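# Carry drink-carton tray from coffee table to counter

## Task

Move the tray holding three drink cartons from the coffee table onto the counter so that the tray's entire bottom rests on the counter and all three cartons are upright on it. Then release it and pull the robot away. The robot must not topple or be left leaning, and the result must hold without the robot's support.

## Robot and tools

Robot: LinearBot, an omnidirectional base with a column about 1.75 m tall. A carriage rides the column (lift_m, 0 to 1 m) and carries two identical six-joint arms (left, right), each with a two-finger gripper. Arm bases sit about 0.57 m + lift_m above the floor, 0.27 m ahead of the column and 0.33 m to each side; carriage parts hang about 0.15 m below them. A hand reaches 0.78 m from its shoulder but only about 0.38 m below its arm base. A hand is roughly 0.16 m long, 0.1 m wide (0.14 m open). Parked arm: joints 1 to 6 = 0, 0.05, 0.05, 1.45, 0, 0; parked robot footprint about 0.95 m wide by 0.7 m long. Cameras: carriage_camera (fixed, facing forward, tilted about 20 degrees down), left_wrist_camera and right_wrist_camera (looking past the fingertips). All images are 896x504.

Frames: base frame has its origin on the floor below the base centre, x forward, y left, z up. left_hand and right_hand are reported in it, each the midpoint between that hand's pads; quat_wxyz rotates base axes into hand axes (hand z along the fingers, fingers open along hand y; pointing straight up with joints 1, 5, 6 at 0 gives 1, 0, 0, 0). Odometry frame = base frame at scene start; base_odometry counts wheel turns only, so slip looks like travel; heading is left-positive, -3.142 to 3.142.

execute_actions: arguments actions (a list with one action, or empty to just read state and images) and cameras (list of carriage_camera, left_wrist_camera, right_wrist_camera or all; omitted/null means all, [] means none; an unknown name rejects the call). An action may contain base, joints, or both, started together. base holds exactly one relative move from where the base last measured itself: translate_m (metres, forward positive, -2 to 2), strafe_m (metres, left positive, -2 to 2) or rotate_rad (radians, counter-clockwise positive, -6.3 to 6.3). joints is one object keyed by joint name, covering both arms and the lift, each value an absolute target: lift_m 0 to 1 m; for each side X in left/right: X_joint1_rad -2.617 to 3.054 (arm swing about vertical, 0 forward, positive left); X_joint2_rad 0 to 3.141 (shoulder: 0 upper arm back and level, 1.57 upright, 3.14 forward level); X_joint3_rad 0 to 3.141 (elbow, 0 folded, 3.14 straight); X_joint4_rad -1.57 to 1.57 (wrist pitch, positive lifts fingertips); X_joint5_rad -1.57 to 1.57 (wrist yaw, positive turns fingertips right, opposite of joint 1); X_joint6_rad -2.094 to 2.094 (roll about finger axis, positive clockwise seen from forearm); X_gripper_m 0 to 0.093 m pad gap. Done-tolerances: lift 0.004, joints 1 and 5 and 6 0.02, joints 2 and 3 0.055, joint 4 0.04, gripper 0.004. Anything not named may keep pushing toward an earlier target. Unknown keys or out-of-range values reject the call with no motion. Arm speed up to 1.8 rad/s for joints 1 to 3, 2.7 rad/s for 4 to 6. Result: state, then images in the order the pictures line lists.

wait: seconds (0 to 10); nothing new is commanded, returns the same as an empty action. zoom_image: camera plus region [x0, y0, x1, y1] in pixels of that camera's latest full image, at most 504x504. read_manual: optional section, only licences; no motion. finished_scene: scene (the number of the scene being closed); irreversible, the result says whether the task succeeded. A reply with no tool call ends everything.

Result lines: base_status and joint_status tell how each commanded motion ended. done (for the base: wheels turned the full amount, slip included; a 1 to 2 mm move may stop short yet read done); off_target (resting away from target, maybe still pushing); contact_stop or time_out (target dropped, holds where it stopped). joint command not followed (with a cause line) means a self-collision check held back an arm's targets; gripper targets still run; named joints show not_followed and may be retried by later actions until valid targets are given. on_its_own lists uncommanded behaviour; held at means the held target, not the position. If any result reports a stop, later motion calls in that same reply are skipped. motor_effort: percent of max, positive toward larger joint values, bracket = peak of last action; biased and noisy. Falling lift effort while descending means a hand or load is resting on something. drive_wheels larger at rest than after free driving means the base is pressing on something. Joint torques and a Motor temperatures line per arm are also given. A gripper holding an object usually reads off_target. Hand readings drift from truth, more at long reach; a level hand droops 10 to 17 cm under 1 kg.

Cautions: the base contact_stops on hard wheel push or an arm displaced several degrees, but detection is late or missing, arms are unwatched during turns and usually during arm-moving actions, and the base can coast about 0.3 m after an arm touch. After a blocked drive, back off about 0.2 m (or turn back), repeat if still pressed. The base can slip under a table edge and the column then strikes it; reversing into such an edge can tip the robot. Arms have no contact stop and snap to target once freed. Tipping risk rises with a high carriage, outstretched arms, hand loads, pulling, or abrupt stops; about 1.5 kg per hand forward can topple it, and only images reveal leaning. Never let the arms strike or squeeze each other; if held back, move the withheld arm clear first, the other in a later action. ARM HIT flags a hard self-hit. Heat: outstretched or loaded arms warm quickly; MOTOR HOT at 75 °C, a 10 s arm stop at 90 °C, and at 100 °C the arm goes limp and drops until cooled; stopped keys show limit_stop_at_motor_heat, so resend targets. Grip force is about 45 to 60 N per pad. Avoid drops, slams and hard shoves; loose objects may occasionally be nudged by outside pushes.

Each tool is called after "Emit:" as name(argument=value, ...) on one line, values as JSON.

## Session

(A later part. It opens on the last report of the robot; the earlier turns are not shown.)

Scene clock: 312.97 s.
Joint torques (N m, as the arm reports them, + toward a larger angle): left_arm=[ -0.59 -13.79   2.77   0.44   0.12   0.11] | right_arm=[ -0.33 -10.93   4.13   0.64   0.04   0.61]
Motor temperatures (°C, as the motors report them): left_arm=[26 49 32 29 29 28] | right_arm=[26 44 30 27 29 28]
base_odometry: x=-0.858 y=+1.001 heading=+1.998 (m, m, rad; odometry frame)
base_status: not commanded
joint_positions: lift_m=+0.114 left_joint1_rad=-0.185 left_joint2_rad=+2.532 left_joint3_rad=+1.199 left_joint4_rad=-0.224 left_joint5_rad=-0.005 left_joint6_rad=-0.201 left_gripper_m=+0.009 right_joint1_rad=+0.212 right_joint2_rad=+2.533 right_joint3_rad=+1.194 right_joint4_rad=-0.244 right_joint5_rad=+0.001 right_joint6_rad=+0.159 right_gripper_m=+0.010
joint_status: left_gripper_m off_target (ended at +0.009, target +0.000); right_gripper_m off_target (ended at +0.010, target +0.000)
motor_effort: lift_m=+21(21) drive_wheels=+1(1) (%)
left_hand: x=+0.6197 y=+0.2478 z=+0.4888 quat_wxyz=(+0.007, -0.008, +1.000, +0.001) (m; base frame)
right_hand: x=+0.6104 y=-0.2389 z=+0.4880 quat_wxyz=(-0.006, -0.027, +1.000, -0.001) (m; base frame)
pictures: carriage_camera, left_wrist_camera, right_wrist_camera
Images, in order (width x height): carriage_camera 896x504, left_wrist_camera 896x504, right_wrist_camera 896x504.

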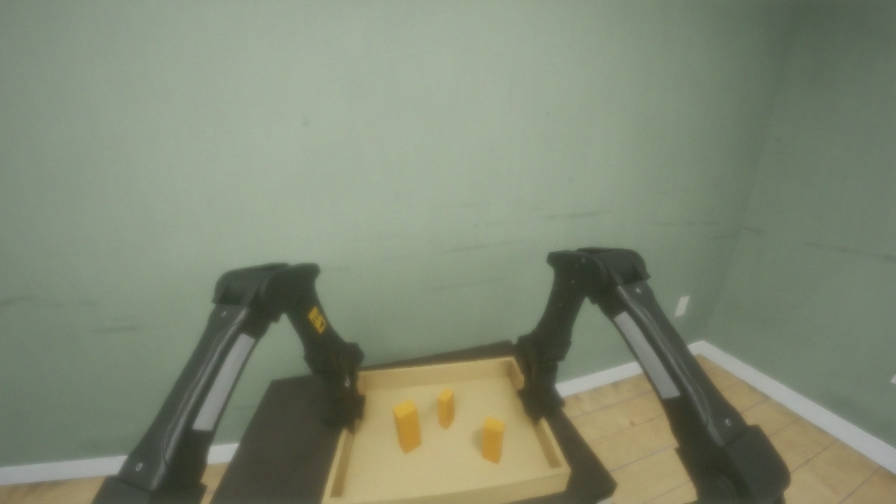

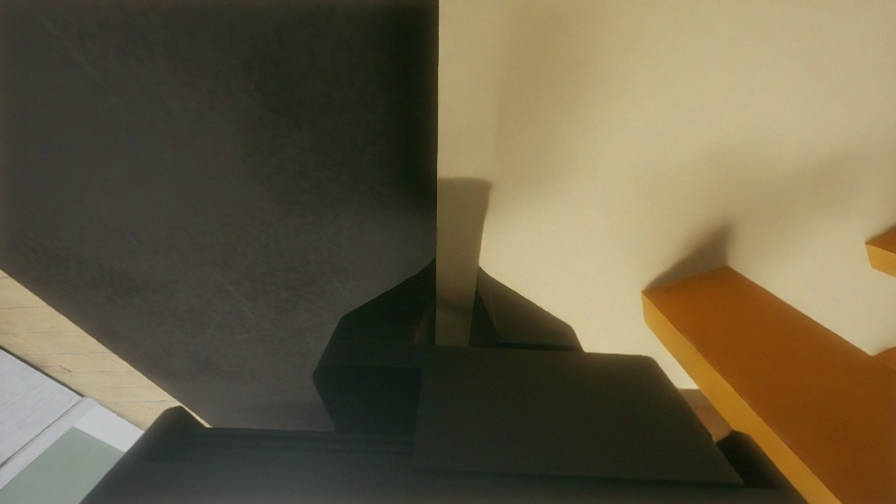

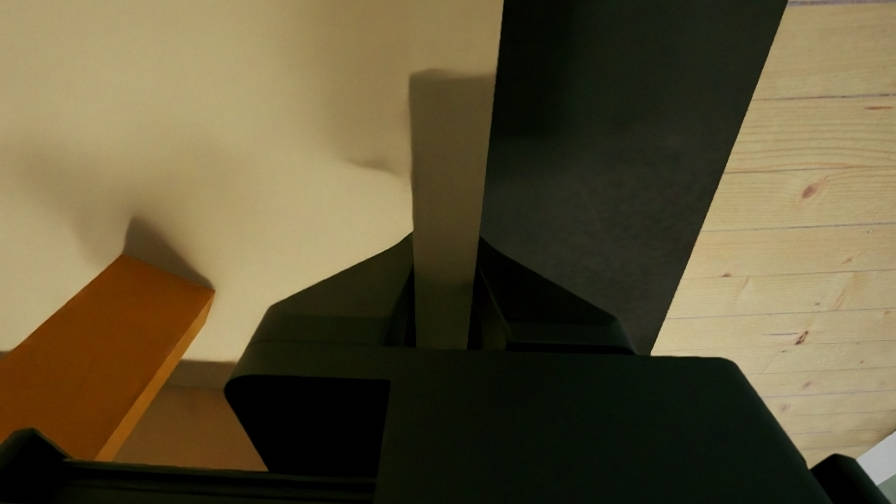

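Emit:
execute_actions(actions=[{"joints": {"lift_m": 0.14, "left_joint6_rad": -0.2, "right_joint6_rad": 0.16, "left_gripper_m": 0.0, "right_gripper_m": 0.0}}])

Scene clock: 316.17 s.
Joint torques (N m, as the arm reports them, + toward a larger angle): left_arm=[ -0.59 -15.84   2.63   0.43   0.04   0.05] | right_arm=[ -0.41 -12.62   3.97   0.48   0.15   0.25]
Motor temperatures (°C, as the motors report them): left_arm=[26 50 32 29 29 28] | right_arm=[26 45 30 27 29 28]
base_odometry: x=-0.858 y=+1.001 heading=+1.998 (m, m, rad; odometry frame)
base_status: not commanded
joint_positions: lift_m=+0.140 left_joint1_rad=-0.185 left_joint2_rad=+2.554 left_joint3_rad=+1.199 left_joint4_rad=-0.229 left_joint5_rad=+0.002 left_joint6_rad=-0.209 left_gripper_m=+0.009 right_joint1_rad=+0.212 right_joint2_rad=+2.556 right_joint3_rad=+1.194 right_joint4_rad=-0.234 right_joint5_rad=-0.008 right_joint6_rad=+0.144 right_gripper_m=+0.010
joint_status: left_gripper_m off_target (ended at +0.009, target +0.000); right_gripper_m off_target (ended at +0.010, target +0.000); the others done
motor_effort: lift_m=+25(32) drive_wheels=+2(0) (%)
left_hand: x=+0.6115 y=+0.2481 z=+0.5070 quat_wxyz=(-0.006, -0.012, +1.000, +0.000) (m; base frame)
right_hand: x=+0.6051 y=-0.2385 z=+0.5059 quat_wxyz=(-0.013, -0.034, +0.999, +0.002) (m; base frame)
pictures: carriage_camera, left_wrist_camera, right_wrist_camera
Images, in order (width x height): carriage_camera 896x504, left_wrist_camera 896x504, right_wrist_camera 896x504.

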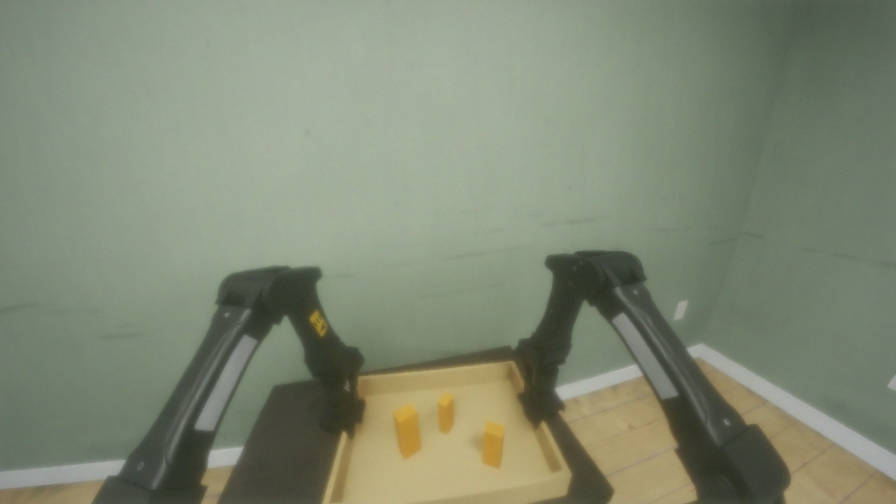

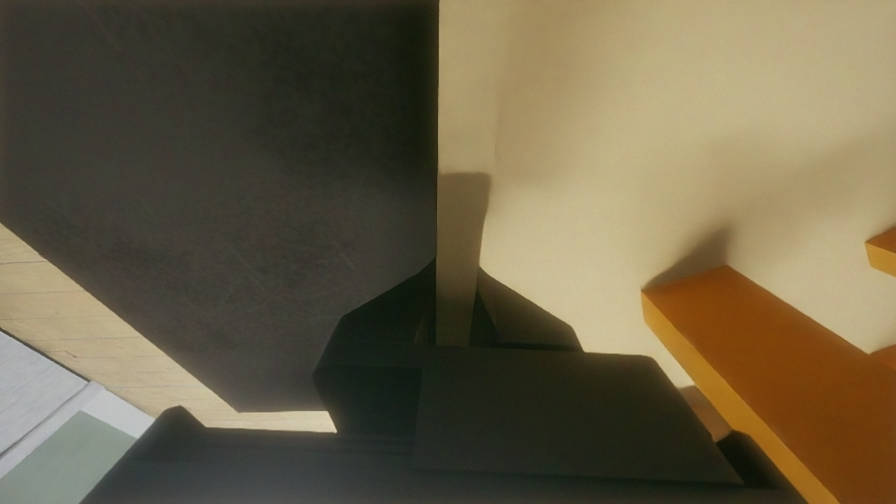

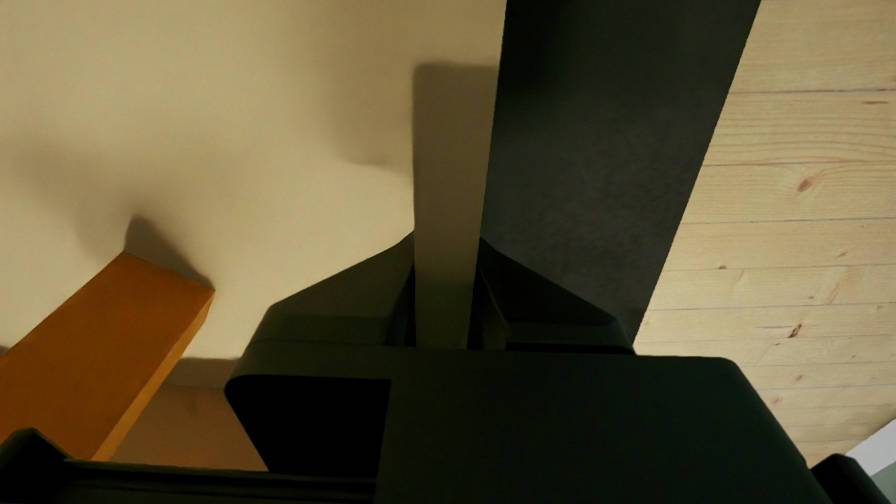

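Emit:
execute_actions(actions=[{"base": {"translate_m": -0.7}, "joints": {"lift_m": 0.4, "left_joint2_rad": 2.505, "right_joint2_rad": 2.505}}], cameras=["carriage_camera"])

Scene clock: 325.90 s.
Joint torques (N m, as the arm reports them, + toward a larger angle): left_arm=[ -0.61 -15.83   2.74   0.51   0.13   0.08] | right_arm=[ -0.38 -12.79   4.08   0.57   0.06   0.25]
Motor temperatures (°C, as the motors report them): left_arm=[26 52 32 29 29 28] | right_arm=[26 47 30 27 29 28]
base_odometry: x=-0.568 y=+0.364 heading=+1.998 (m, m, rad; odometry frame)
base_status: done
joint_positions: lift_m=+0.400 left_joint1_rad=-0.185 left_joint2_rad=+2.528 left_joint3_rad=+1.199 left_joint4_rad=-0.235 left_joint5_rad=-0.006 left_joint6_rad=-0.208 left_gripper_m=+0.009 right_joint1_rad=+0.212 right_joint2_rad=+2.533 right_joint3_rad=+1.194 right_joint4_rad=-0.237 right_joint5_rad=-0.001 right_joint6_rad=+0.145 right_gripper_m=+0.010
joint_status: all done
motor_effort: lift_m=+26(32) drive_wheels=+0(13) (%)
left_hand: x=+0.6183 y=+0.2482 z=+0.7754 quat_wxyz=(+0.004, -0.012, +1.000, +0.002) (m; base frame)
right_hand: x=+0.6120 y=-0.2383 z=+0.7735 quat_wxyz=(-0.002, -0.034, +0.999, +0.000) (m; base frame)
pictures: carriage_camera
Images, in order (width x height): carriage_camera 896x504.

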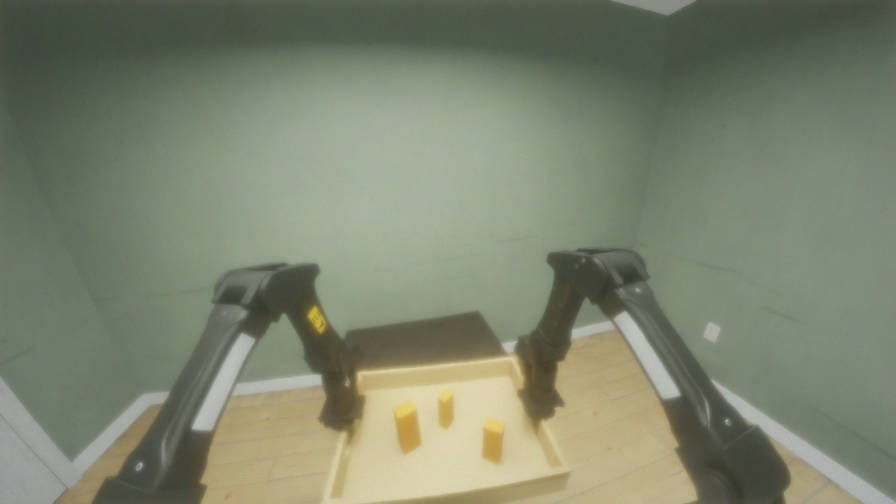

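Emit:
execute_actions(actions=[{"base": {"rotate_rad": -3.06}, "joints": {"lift_m": 0.68}}], cameras=["carriage_camera"])

Scene clock: 336.87 s.
Joint torques (N m, as the arm reports them, + toward a larger angle): left_arm=[ -0.54 -15.69   2.76   0.45   0.1    0.06] | right_arm=[  0.   -12.9    4.16   0.48   0.09   0.29]
Motor temperatures (°C, as the motors report them): left_arm=[26 54 32 29 29 28] | right_arm=[26 48 30 27 29 28]
base_odometry: x=-0.568 y=+0.364 heading=-1.062 (m, m, rad; odometry frame)
base_status: done
joint_positions: lift_m=+0.680 left_joint1_rad=-0.185 left_joint2_rad=+2.527 left_joint3_rad=+1.199 left_joint4_rad=-0.225 left_joint5_rad=-0.003 left_joint6_rad=-0.207 left_gripper_m=+0.009 right_joint1_rad=+0.207 right_joint2_rad=+2.534 right_joint3_rad=+1.194 right_joint4_rad=-0.228 right_joint5_rad=-0.003 right_joint6_rad=+0.141 right_gripper_m=+0.010
joint_status: all done
motor_effort: lift_m=+26(30) drive_wheels=+1(10) (%)
left_hand: x=+0.6211 y=+0.2469 z=+1.0559 quat_wxyz=(+0.009, -0.011, +1.000, +0.000) (m; base frame)
right_hand: x=+0.6141 y=-0.2394 z=+1.0531 quat_wxyz=(+0.001, -0.033, +0.999, +0.002) (m; base frame)
pictures: carriage_camera
Images, in order (width x height): carriage_camera 896x504.

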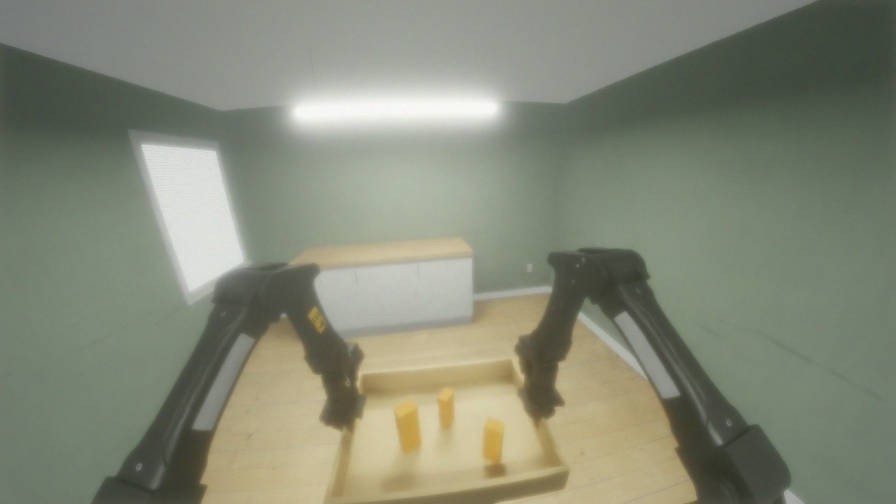

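Emit:
execute_actions(actions=[{"base": {"translate_m": 1.6}}])

Scene clock: 348.90 s.
Joint torques (N m, as the arm reports them, + toward a larger angle): left_arm=[ -0.55 -15.64   2.65   0.48   0.1    0.06] | right_arm=[ -0.01 -12.88   4.23   0.49   0.08   0.27]
Motor temperatures (°C, as the motors report them): left_arm=[26 56 32 29 29 28] | right_arm=[26 50 30 27 29 28]
base_odometry: x=+0.210 y=-1.034 heading=-1.062 (m, m, rad; odometry frame)
base_status: done
joint_positions: lift_m=+0.680 left_joint1_rad=-0.185 left_joint2_rad=+2.527 left_joint3_rad=+1.199 left_joint4_rad=-0.230 left_joint5_rad=-0.003 left_joint6_rad=-0.207 left_gripper_m=+0.009 right_joint1_rad=+0.207 right_joint2_rad=+2.534 right_joint3_rad=+1.194 right_joint4_rad=-0.232 right_joint5_rad=-0.005 right_joint6_rad=+0.141 right_gripper_m=+0.010
joint_status: not commanded
motor_effort: lift_m=+26(26) drive_wheels=-7(15) (%)
left_hand: x=+0.6198 y=+0.2471 z=+1.0559 quat_wxyz=(+0.007, -0.011, +1.000, +0.000) (m; base frame)
right_hand: x=+0.6129 y=-0.2392 z=+1.0531 quat_wxyz=(-0.001, -0.033, +0.999, +0.002) (m; base frame)
pictures: carriage_camera, left_wrist_camera, right_wrist_camera
Images, in order (width x height): carriage_camera 896x504, left_wrist_camera 896x504, right_wrist_camera 896x504.

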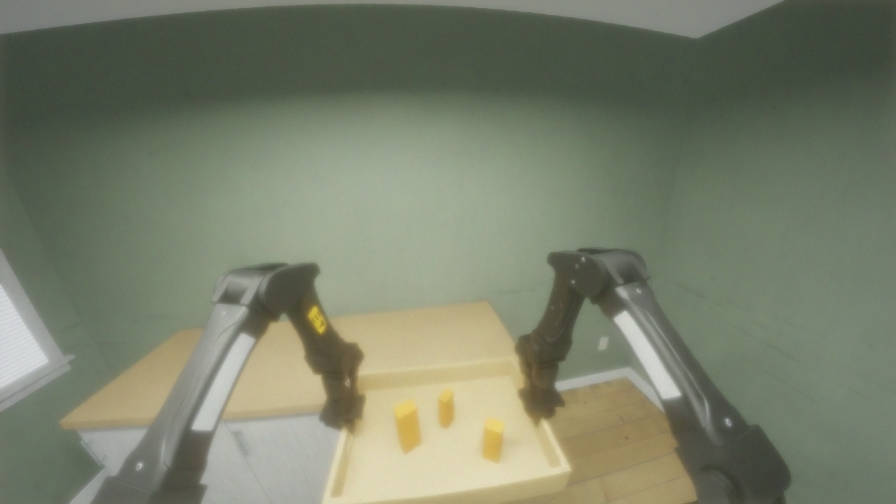

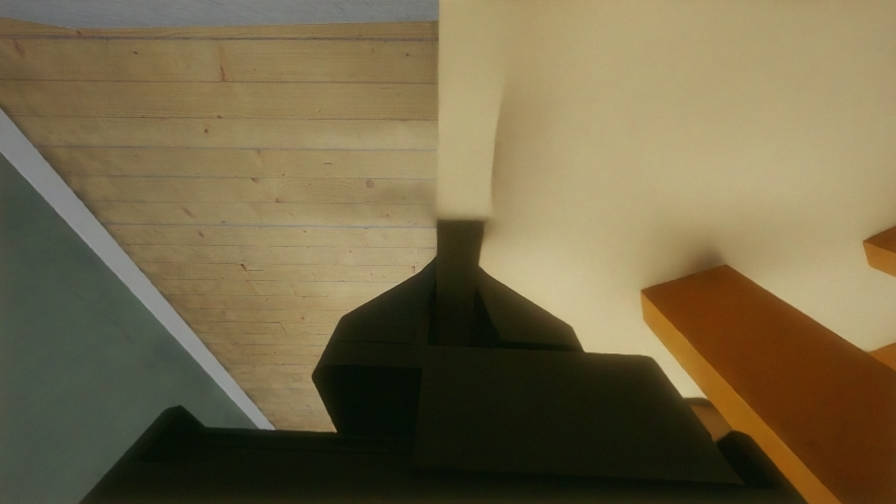

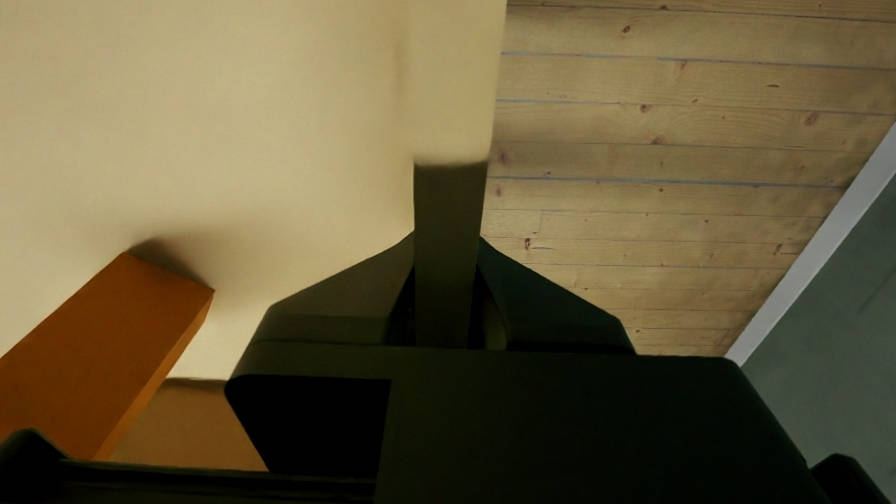

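Emit:
execute_actions(actions=[{"base": {"strafe_m": 0.3}}], cameras=[])

Emit:
execute_actions(actions=[{"base": {"translate_m": 0.46}}])

Scene clock: 370.23 s.
Joint torques (N m, as the arm reports them, + toward a larger angle): left_arm=[ -0.52 -15.62   2.77   0.5    0.16   0.07] | right_arm=[ -0.33 -12.85   4.13   0.51   0.06   0.26]
Motor temperatures (°C, as the motors report them): left_arm=[26 58 32 29 29 28] | right_arm=[26 52 30 27 29 28]
base_odometry: x=+0.472 y=-0.888 heading=-1.063 (m, m, rad; odometry frame)
base_status: done
joint_positions: lift_m=+0.680 left_joint1_rad=-0.186 left_joint2_rad=+2.527 left_joint3_rad=+1.199 left_joint4_rad=-0.232 left_joint5_rad=-0.010 left_joint6_rad=-0.207 left_gripper_m=+0.009 right_joint1_rad=+0.211 right_joint2_rad=+2.534 right_joint3_rad=+1.194 right_joint4_rad=-0.232 right_joint5_rad=-0.003 right_joint6_rad=+0.145 right_gripper_m=+0.010
joint_status: not commanded
motor_effort: lift_m=+26(26) drive_wheels=-6(7) (%)
left_hand: x=+0.6195 y=+0.2482 z=+1.0559 quat_wxyz=(+0.006, -0.011, +1.000, +0.004) (m; base frame)
right_hand: x=+0.6127 y=-0.2382 z=+1.0531 quat_wxyz=(-0.001, -0.033, +0.999, +0.001) (m; base frame)
pictures: none
No camera images: the call's "cameras" was empty. Leave "cameras" out to get every camera's image.

Scene clock: 373.23 s.
Joint torques (N m, as the arm reports them, + toward a larger angle): left_arm=[ -0.45 -15.64   2.76   0.49   0.14   0.06] | right_arm=[ -0.33 -12.89   4.2    0.51   0.09   0.24]
Motor temperatures (°C, as the motors report them): left_arm=[26 58 32 29 29 28] | right_arm=[26 53 30 27 29 28]
base_odometry: x=+0.696 y=-1.290 heading=-1.062 (m, m, rad; odometry frame)
base_status: done
joint_positions: lift_m=+0.680 left_joint1_rad=-0.186 left_joint2_rad=+2.527 left_joint3_rad=+1.199 left_joint4_rad=-0.231 left_joint5_rad=-0.009 left_joint6_rad=-0.207 left_gripper_m=+0.009 right_joint1_rad=+0.211 right_joint2_rad=+2.534 right_joint3_rad=+1.194 right_joint4_rad=-0.232 right_joint5_rad=-0.001 right_joint6_rad=+0.145 right_gripper_m=+0.010
joint_status: not commanded
motor_effort: lift_m=+26(26) drive_wheels=-1(12) (%)
left_hand: x=+0.6197 y=+0.2480 z=+1.0559 quat_wxyz=(+0.007, -0.011, +1.000, +0.003) (m; base frame)
right_hand: x=+0.6128 y=-0.2385 z=+1.0531 quat_wxyz=(-0.001, -0.033, +0.999, +0.001) (m; base frame)
pictures: carriage_camera, left_wrist_camera, right_wrist_camera
Images, in order (width x height): carriage_camera 896x504, left_wrist_camera 896x504, right_wrist_camera 896x504.

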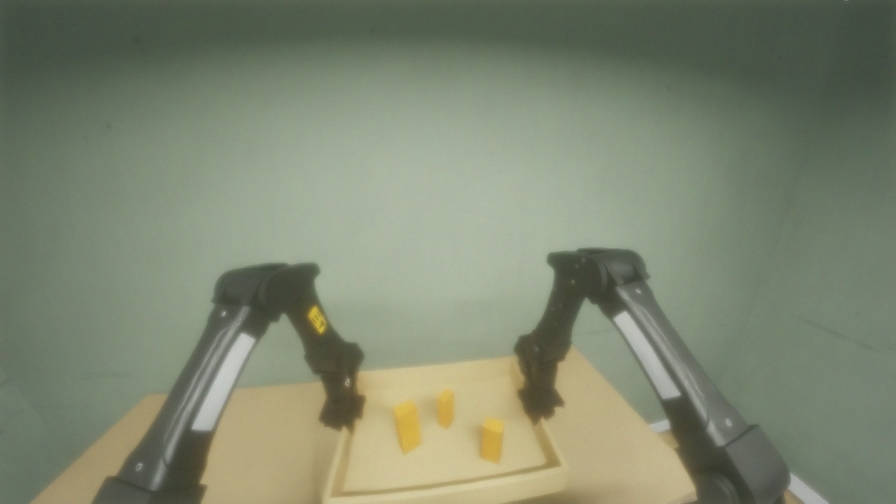

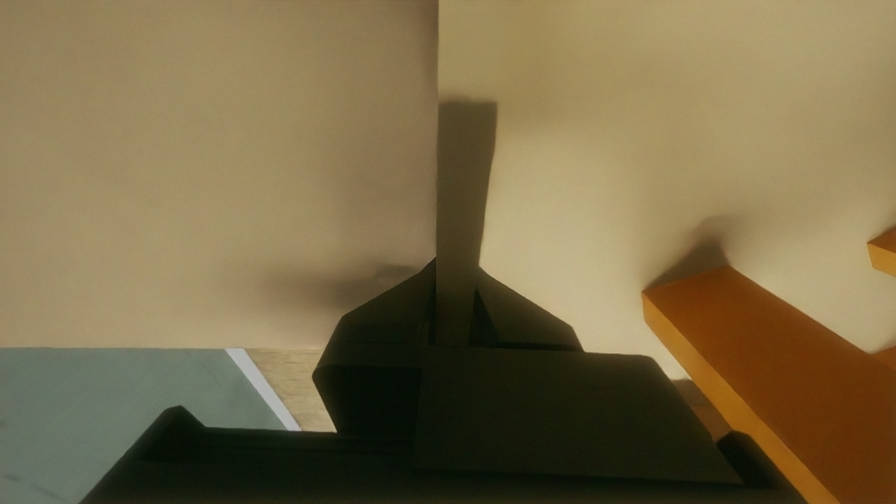

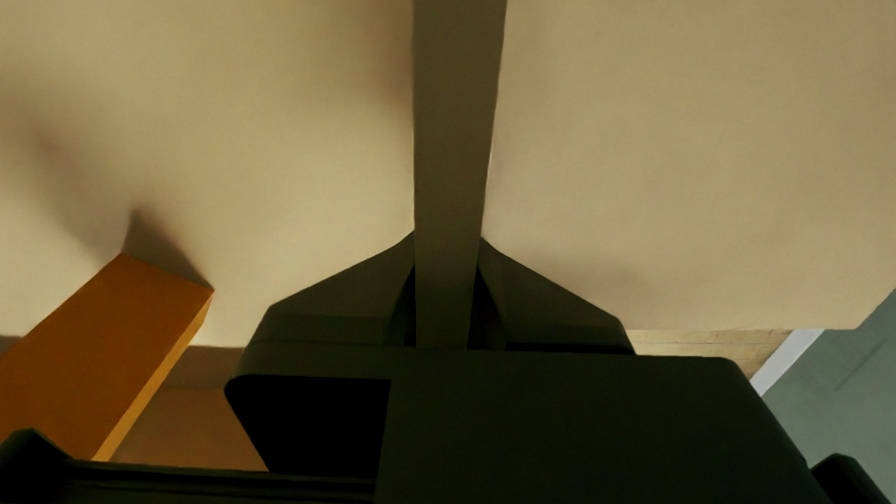

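Emit:
execute_actions(actions=[{"joints": {"lift_m": 0.62}}])

Scene clock: 379.50 s.
Joint torques (N m, as the arm reports them, + toward a larger angle): left_arm=[ -0.47 -16.81   2.72   0.44   0.09   0.07] | right_arm=[ -0.35 -13.22   4.05   0.52   0.06   0.25]
Motor temperatures (°C, as the motors report them): left_arm=[26 59 32 29 29 28] | right_arm=[26 53 30 27 29 28]
base_odometry: x=+0.696 y=-1.290 heading=-1.062 (m, m, rad; odometry frame)
base_status: not commanded
joint_positions: lift_m=+0.620 left_joint1_rad=-0.186 left_joint2_rad=+2.539 left_joint3_rad=+1.199 left_joint4_rad=-0.229 left_joint5_rad=-0.003 left_joint6_rad=-0.209 left_gripper_m=+0.009 right_joint1_rad=+0.211 right_joint2_rad=+2.539 right_joint3_rad=+1.194 right_joint4_rad=-0.237 right_joint5_rad=-0.002 right_joint6_rad=+0.144 right_gripper_m=+0.010
joint_status: all done
motor_effort: lift_m=+23(25) drive_wheels=+4(9) (%)
left_hand: x=+0.6162 y=+0.2476 z=+0.9921 quat_wxyz=(+0.001, -0.012, +1.000, +0.001) (m; base frame)
right_hand: x=+0.6099 y=-0.2389 z=+0.9916 quat_wxyz=(-0.006, -0.033, +0.999, +0.000) (m; base frame)
pictures: carriage_camera, left_wrist_camera, right_wrist_camera
Images, in order (width x height): carriage_camera 896x504, left_wrist_camera 896x504, right_wrist_camera 896x504.

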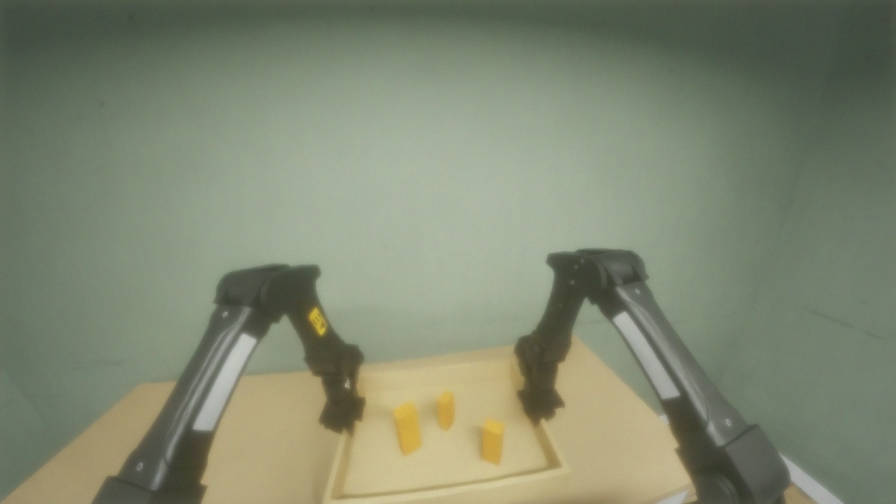

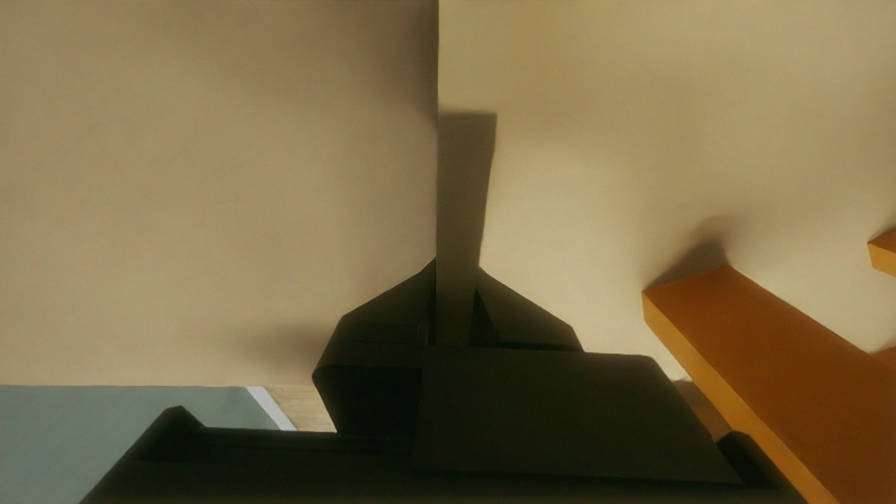

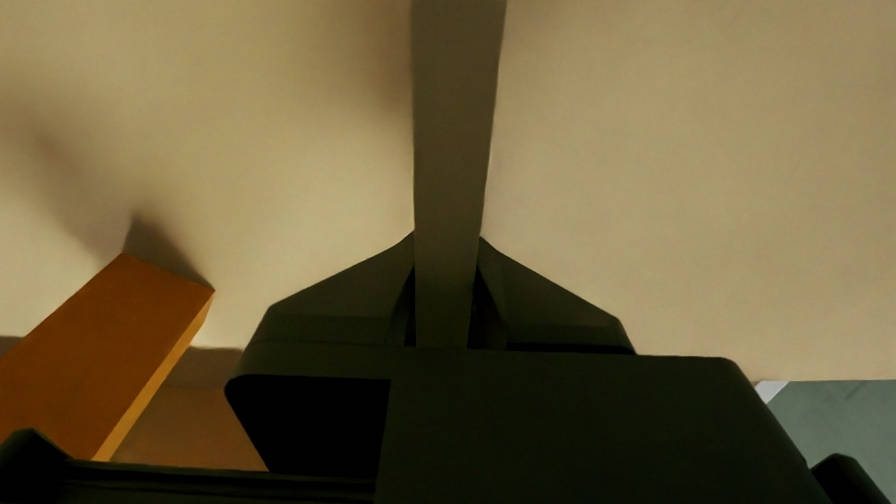

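Emit:
execute_actions(actions=[{"joints": {"lift_m": 0.598}}], cameras=["left_wrist_camera"])

Scene clock: 388.07 s.
Joint torques (N m, as the arm reports them, + toward a larger angle): left_arm=[ -0.48 -16.9    2.58   0.46   0.08   0.1 ] | right_arm=[ -0.33 -13.35   4.03   0.59   0.08   0.25]
Motor temperatures (°C, as the motors report them): left_arm=[26 61 32 29 29 28] | right_arm=[26 54 30 27 29 28]
base_odometry: x=+0.696 y=-1.290 heading=-1.062 (m, m, rad; odometry frame)
base_status: not commanded
joint_positions: lift_m=+0.598 left_joint1_rad=-0.186 left_joint2_rad=+2.540 left_joint3_rad=+1.199 left_joint4_rad=-0.231 left_joint5_rad=-0.002 left_joint6_rad=-0.209 left_gripper_m=+0.009 right_joint1_rad=+0.211 right_joint2_rad=+2.541 right_joint3_rad=+1.194 right_joint4_rad=-0.237 right_joint5_rad=-0.003 right_joint6_rad=+0.144 right_gripper_m=+0.010
joint_status: all done
motor_effort: lift_m=+24(25) drive_wheels=+1(7) (%)
left_hand: x=+0.6157 y=+0.2477 z=+0.9699 quat_wxyz=(+0.000, -0.012, +1.000, +0.001) (m; base frame)
right_hand: x=+0.6094 y=-0.2389 z=+0.9690 quat_wxyz=(-0.007, -0.033, +0.999, +0.000) (m; base frame)
pictures: left_wrist_camera
Images, in order (width x height): left_wrist_camera 896x504.

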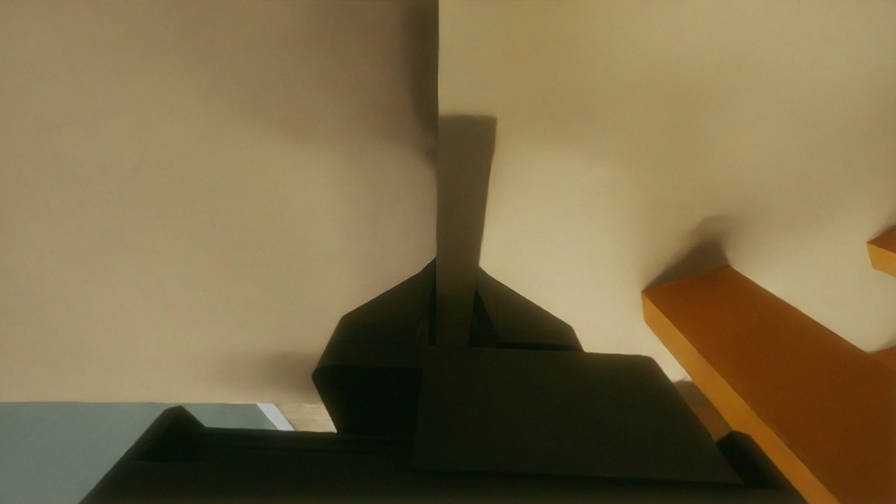

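Emit:
execute_actions(actions=[{"joints": {"lift_m": 0.588}}], cameras=[])

Scene clock: 390.90 s.
Joint torques (N m, as the arm reports them, + toward a larger angle): left_arm=[ -0.55 -16.7    2.75   0.47   0.1    0.1 ] | right_arm=[ -0.29 -13.32   4.16   0.51   0.08   0.25]
Motor temperatures (°C, as the motors report them): left_arm=[26 61 32 29 29 28] | right_arm=[26 54 30 27 29 28]
base_odometry: x=+0.696 y=-1.290 heading=-1.062 (m, m, rad; odometry frame)
base_status: not commanded
joint_positions: lift_m=+0.588 left_joint1_rad=-0.186 left_joint2_rad=+2.538 left_joint3_rad=+1.199 left_joint4_rad=-0.229 left_joint5_rad=-0.004 left_joint6_rad=-0.209 left_gripper_m=+0.009 right_joint1_rad=+0.211 right_joint2_rad=+2.540 right_joint3_rad=+1.194 right_joint4_rad=-0.235 right_joint5_rad=-0.002 right_joint6_rad=+0.144 right_gripper_m=+0.010
joint_status: all done
motor_effort: lift_m=+23(24) drive_wheels=-6(7) (%)
left_hand: x=+0.6166 y=+0.2477 z=+0.9606 quat_wxyz=(+0.002, -0.011, +1.000, +0.001) (m; base frame)
right_hand: x=+0.6103 y=-0.2388 z=+0.9593 quat_wxyz=(-0.005, -0.033, +0.999, +0.000) (m; base frame)
pictures: none
No camera images: the call's "cameras" was empty. Leave "cameras" out to get every camera's image.

Emit:
execute_actions(actions=[{"joints": {"lift_m": 0.578}}], cameras=[])

Scene clock: 393.50 s.
Joint torques (N m, as the arm reports them, + toward a larger angle): left_arm=[ -0.51 -16.51   2.74   0.45   0.11   0.07] | right_arm=[ -0.33 -13.1    4.07   0.51   0.04   0.24]
Motor temperatures (°C, as the motors report them): left_arm=[26 61 32 29 29 28] | right_arm=[26 55 30 27 29 28]
base_odometry: x=+0.696 y=-1.290 heading=-1.062 (m, m, rad; odometry frame)
base_status: not commanded
joint_positions: lift_m=+0.578 left_joint1_rad=-0.186 left_joint2_rad=+2.536 left_joint3_rad=+1.199 left_joint4_rad=-0.229 left_joint5_rad=-0.004 left_joint6_rad=-0.209 left_gripper_m=+0.009 right_joint1_rad=+0.211 right_joint2_rad=+2.537 right_joint3_rad=+1.194 right_joint4_rad=-0.236 right_joint5_rad=-0.002 right_joint6_rad=+0.144 right_gripper_m=+0.010
joint_status: all done
motor_effort: lift_m=+23(24) drive_wheels=+4(6) (%)
left_hand: x=+0.6171 y=+0.2477 z=+0.9510 quat_wxyz=(+0.003, -0.011, +1.000, +0.002) (m; base frame)
right_hand: x=+0.6108 y=-0.2388 z=+0.9501 quat_wxyz=(-0.004, -0.033, +0.999, +0.000) (m; base frame)
pictures: none
No camera images: the call's "cameras" was empty. Leave "cameras" out to get every camera's image.

Emit:
execute_actions(actions=[{"joints": {"lift_m": 0.568}}], cameras=[])

Scene clock: 396.97 s.
Joint torques (N m, as the arm reports them, + toward a larger angle): left_arm=[ -0.48 -14.47   2.8    0.64   0.13   0.06] | right_arm=[ -0.28 -11.52   4.24   0.85   0.05   0.25]
Motor temperatures (°C, as the motors report them): left_arm=[26 62 32 29 29 28] | right_arm=[26 55 30 27 29 28]
base_odometry: x=+0.696 y=-1.290 heading=-1.062 (m, m, rad; odometry frame)
base_status: not commanded
joint_positions: lift_m=+0.568 left_joint1_rad=-0.186 left_joint2_rad=+2.515 left_joint3_rad=+1.199 left_joint4_rad=-0.253 left_joint5_rad=-0.006 left_joint6_rad=-0.209 left_gripper_m=+0.009 right_joint1_rad=+0.211 right_joint2_rad=+2.515 right_joint3_rad=+1.194 right_joint4_rad=-0.263 right_joint5_rad=-0.001 right_joint6_rad=+0.144 right_gripper_m=+0.010
joint_status: all done
motor_effort: lift_m=+19(19) drive_wheels=+5(4) (%)
left_hand: x=+0.6181 y=+0.2478 z=+0.9487 quat_wxyz=(+0.002, -0.011, +1.000, +0.003) (m; base frame)
right_hand: x=+0.6113 y=-0.2389 z=+0.9480 quat_wxyz=(-0.006, -0.033, +0.999, -0.001) (m; base frame)
pictures: none
No camera images: the call's "cameras" was empty. Leave "cameras" out to get every camera's image.

Emit:
execute_actions(actions=[{"joints": {"left_gripper_m": 0.06, "right_gripper_m": 0.06}}])

Scene clock: 401.03 s.
Joint torques (N m, as the arm reports them, + toward a larger angle): left_arm=[ -0.49 -14.52   2.75   0.61   0.12   0.05] | right_arm=[ -0.33 -11.53   4.24   0.7    0.06   0.12]
Motor temperatures (°C, as the motors report them): left_arm=[26 62 32 29 29 28] | right_arm=[26 55 30 27 29 28]
base_odometry: x=+0.696 y=-1.290 heading=-1.062 (m, m, rad; odometry frame)
base_status: not commanded
joint_positions: lift_m=+0.568 left_joint1_rad=-0.186 left_joint2_rad=+2.515 left_joint3_rad=+1.199 left_joint4_rad=-0.246 left_joint5_rad=-0.006 left_joint6_rad=-0.206 left_gripper_m=+0.060 right_joint1_rad=+0.211 right_joint2_rad=+2.515 right_joint3_rad=+1.194 right_joint4_rad=-0.244 right_joint5_rad=-0.001 right_joint6_rad=+0.155 right_gripper_m=+0.060
joint_status: all done
motor_effort: lift_m=+19(19) drive_wheels=+4(2) (%)
left_hand: x=+0.6197 y=+0.2475 z=+0.9487 quat_wxyz=(+0.005, -0.010, +1.000, +0.002) (m; base frame)
right_hand: x=+0.6158 y=-0.2379 z=+0.9480 quat_wxyz=(+0.003, -0.028, +1.000, +0.001) (m; base frame)
pictures: carriage_camera, left_wrist_camera, right_wrist_camera
Images, in order (width x height): carriage_camera 896x504, left_wrist_camera 896x504, right_wrist_camera 896x504.

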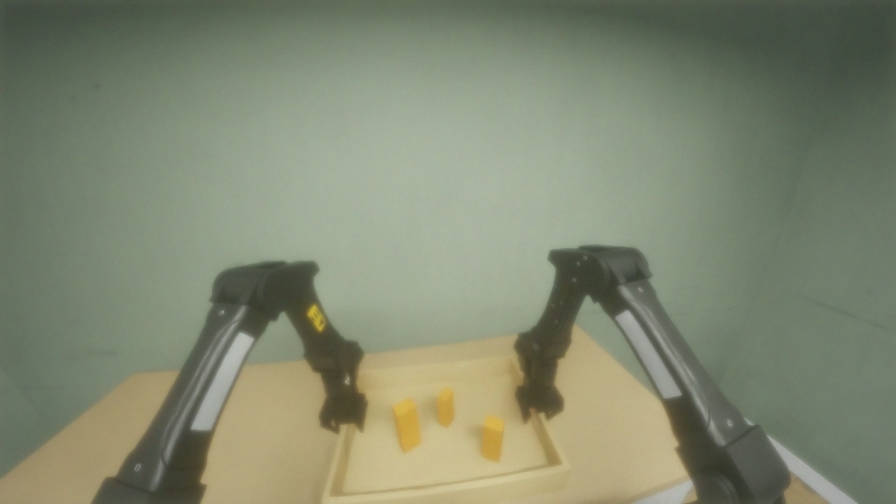

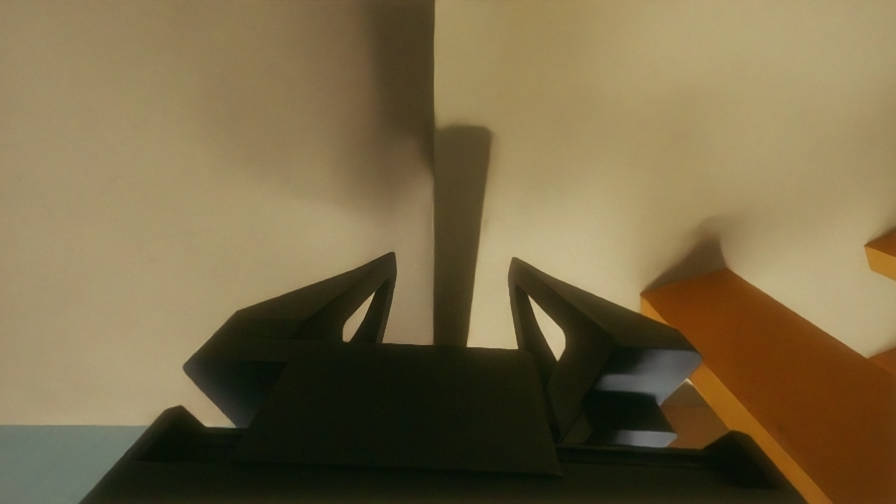

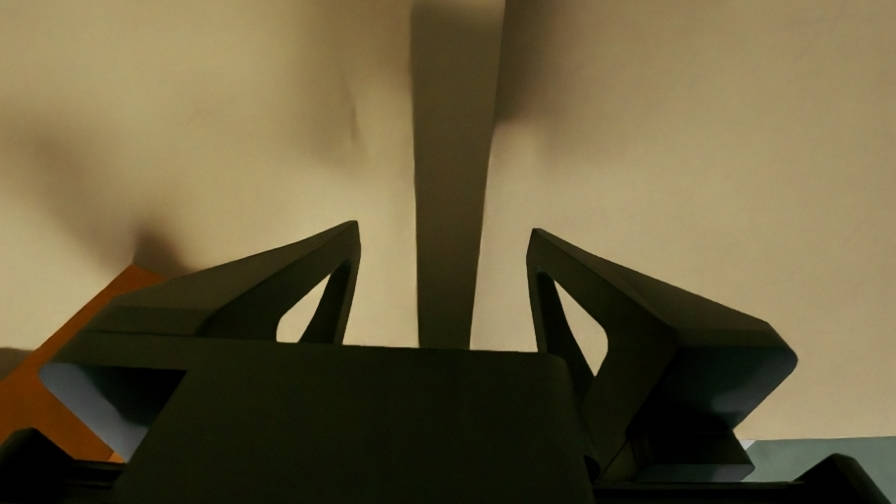

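Released. Now raise the hands clear, then back away.

Emit:
execute_actions(actions=[{"joints": {"lift_m": 0.7}}], cameras=[])

Emit:
execute_actions(actions=[{"base": {"translate_m": -0.6}}], cameras=["carriage_camera"])

Scene clock: 404.93 s.
Joint torques (N m, as the arm reports them, + toward a larger angle): left_arm=[ -0.51 -13.33   2.96   0.58   0.14   0.05] | right_arm=[ -0.28 -10.95   4.46   0.64   0.05   0.14]
Motor temperatures (°C, as the motors report them): left_arm=[26 61 32 29 29 28] | right_arm=[26 55 30 27 29 28]
base_odometry: x=+0.696 y=-1.290 heading=-1.062 (m, m, rad; odometry frame)
base_status: not commanded
joint_positions: lift_m=+0.700 left_joint1_rad=-0.186 left_joint2_rad=+2.503 left_joint3_rad=+1.199 left_joint4_rad=-0.237 left_joint5_rad=-0.006 left_joint6_rad=-0.206 left_gripper_m=+0.060 right_joint1_rad=+0.211 right_joint2_rad=+2.507 right_joint3_rad=+1.194 right_joint4_rad=-0.236 right_joint5_rad=-0.001 right_joint6_rad=+0.155 right_gripper_m=+0.060
joint_status: all done
motor_effort: lift_m=+24(28) drive_wheels=+1(1) (%)
left_hand: x=+0.6257 y=+0.2464 z=+1.0844 quat_wxyz=(+0.016, -0.010, +1.000, +0.000) (m; base frame)
right_hand: x=+0.6201 y=-0.2370 z=+1.0821 quat_wxyz=(+0.011, -0.028, +1.000, +0.002) (m; base frame)
pictures: none
No camera images: the call's "cameras" was empty. Leave "cameras" out to get every camera's image.

Scene clock: 408.30 s.
Joint torques (N m, as the arm reports them, + toward a larger angle): left_arm=[ -0.6  -13.32   2.96   0.55   0.11   0.05] | right_arm=[ -0.24 -11.01   4.38   0.6    0.05   0.13]
Motor temperatures (°C, as the motors report them): left_arm=[26 61 32 29 29 28] | right_arm=[26 54 30 27 29 28]
base_odometry: x=+0.404 y=-0.766 heading=-1.062 (m, m, rad; odometry frame)
base_status: done
joint_positions: lift_m=+0.700 left_joint1_rad=-0.186 left_joint2_rad=+2.503 left_joint3_rad=+1.199 left_joint4_rad=-0.234 left_joint5_rad=-0.005 left_joint6_rad=-0.206 left_gripper_m=+0.060 right_joint1_rad=+0.211 right_joint2_rad=+2.507 right_joint3_rad=+1.194 right_joint4_rad=-0.234 right_joint5_rad=-0.001 right_joint6_rad=+0.155 right_gripper_m=+0.060
joint_status: not commanded
motor_effort: lift_m=+24(24) drive_wheels=+3(15) (%)
left_hand: x=+0.6264 y=+0.2461 z=+1.0844 quat_wxyz=(+0.017, -0.010, +1.000, -0.001) (m; base frame)
right_hand: x=+0.6205 y=-0.2369 z=+1.0821 quat_wxyz=(+0.012, -0.028, +1.000, +0.003) (m; base frame)
pictures: carriage_camera
Images, in order (width x height): carriage_camera 896x504.

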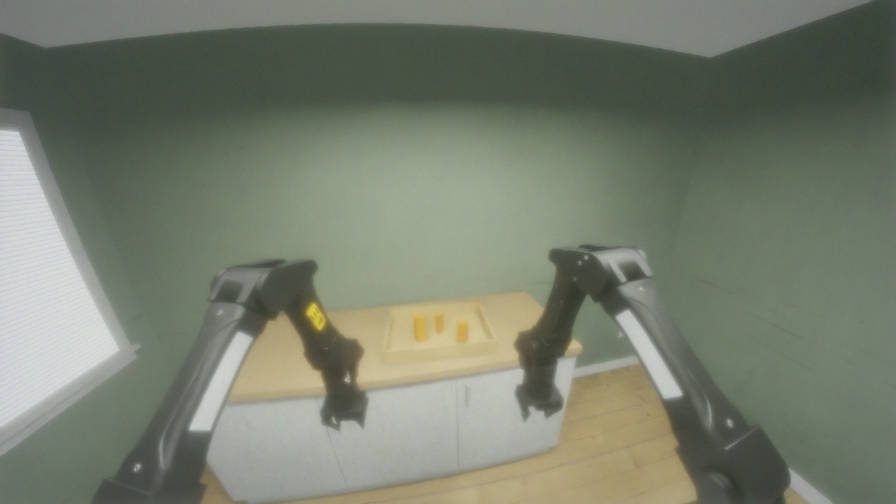

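Emit:
zoom_image(camera="carriage_camera", region=[360, 285, 540, 400])

Region (360, 285, 540, 400) of carriage_camera's 896x504 image, scaled by 2.800, with more detail than that image has; it fills the top 322 rows of this view, and the rest is white.

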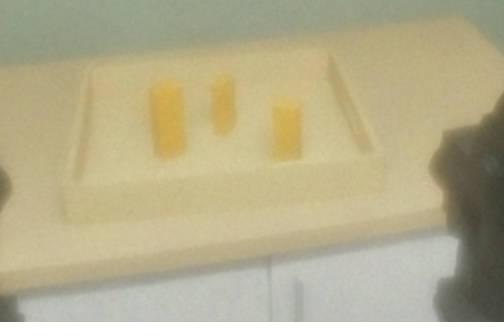

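Emit:
finished_scene(scene=1)

The scene is finished: the task was done.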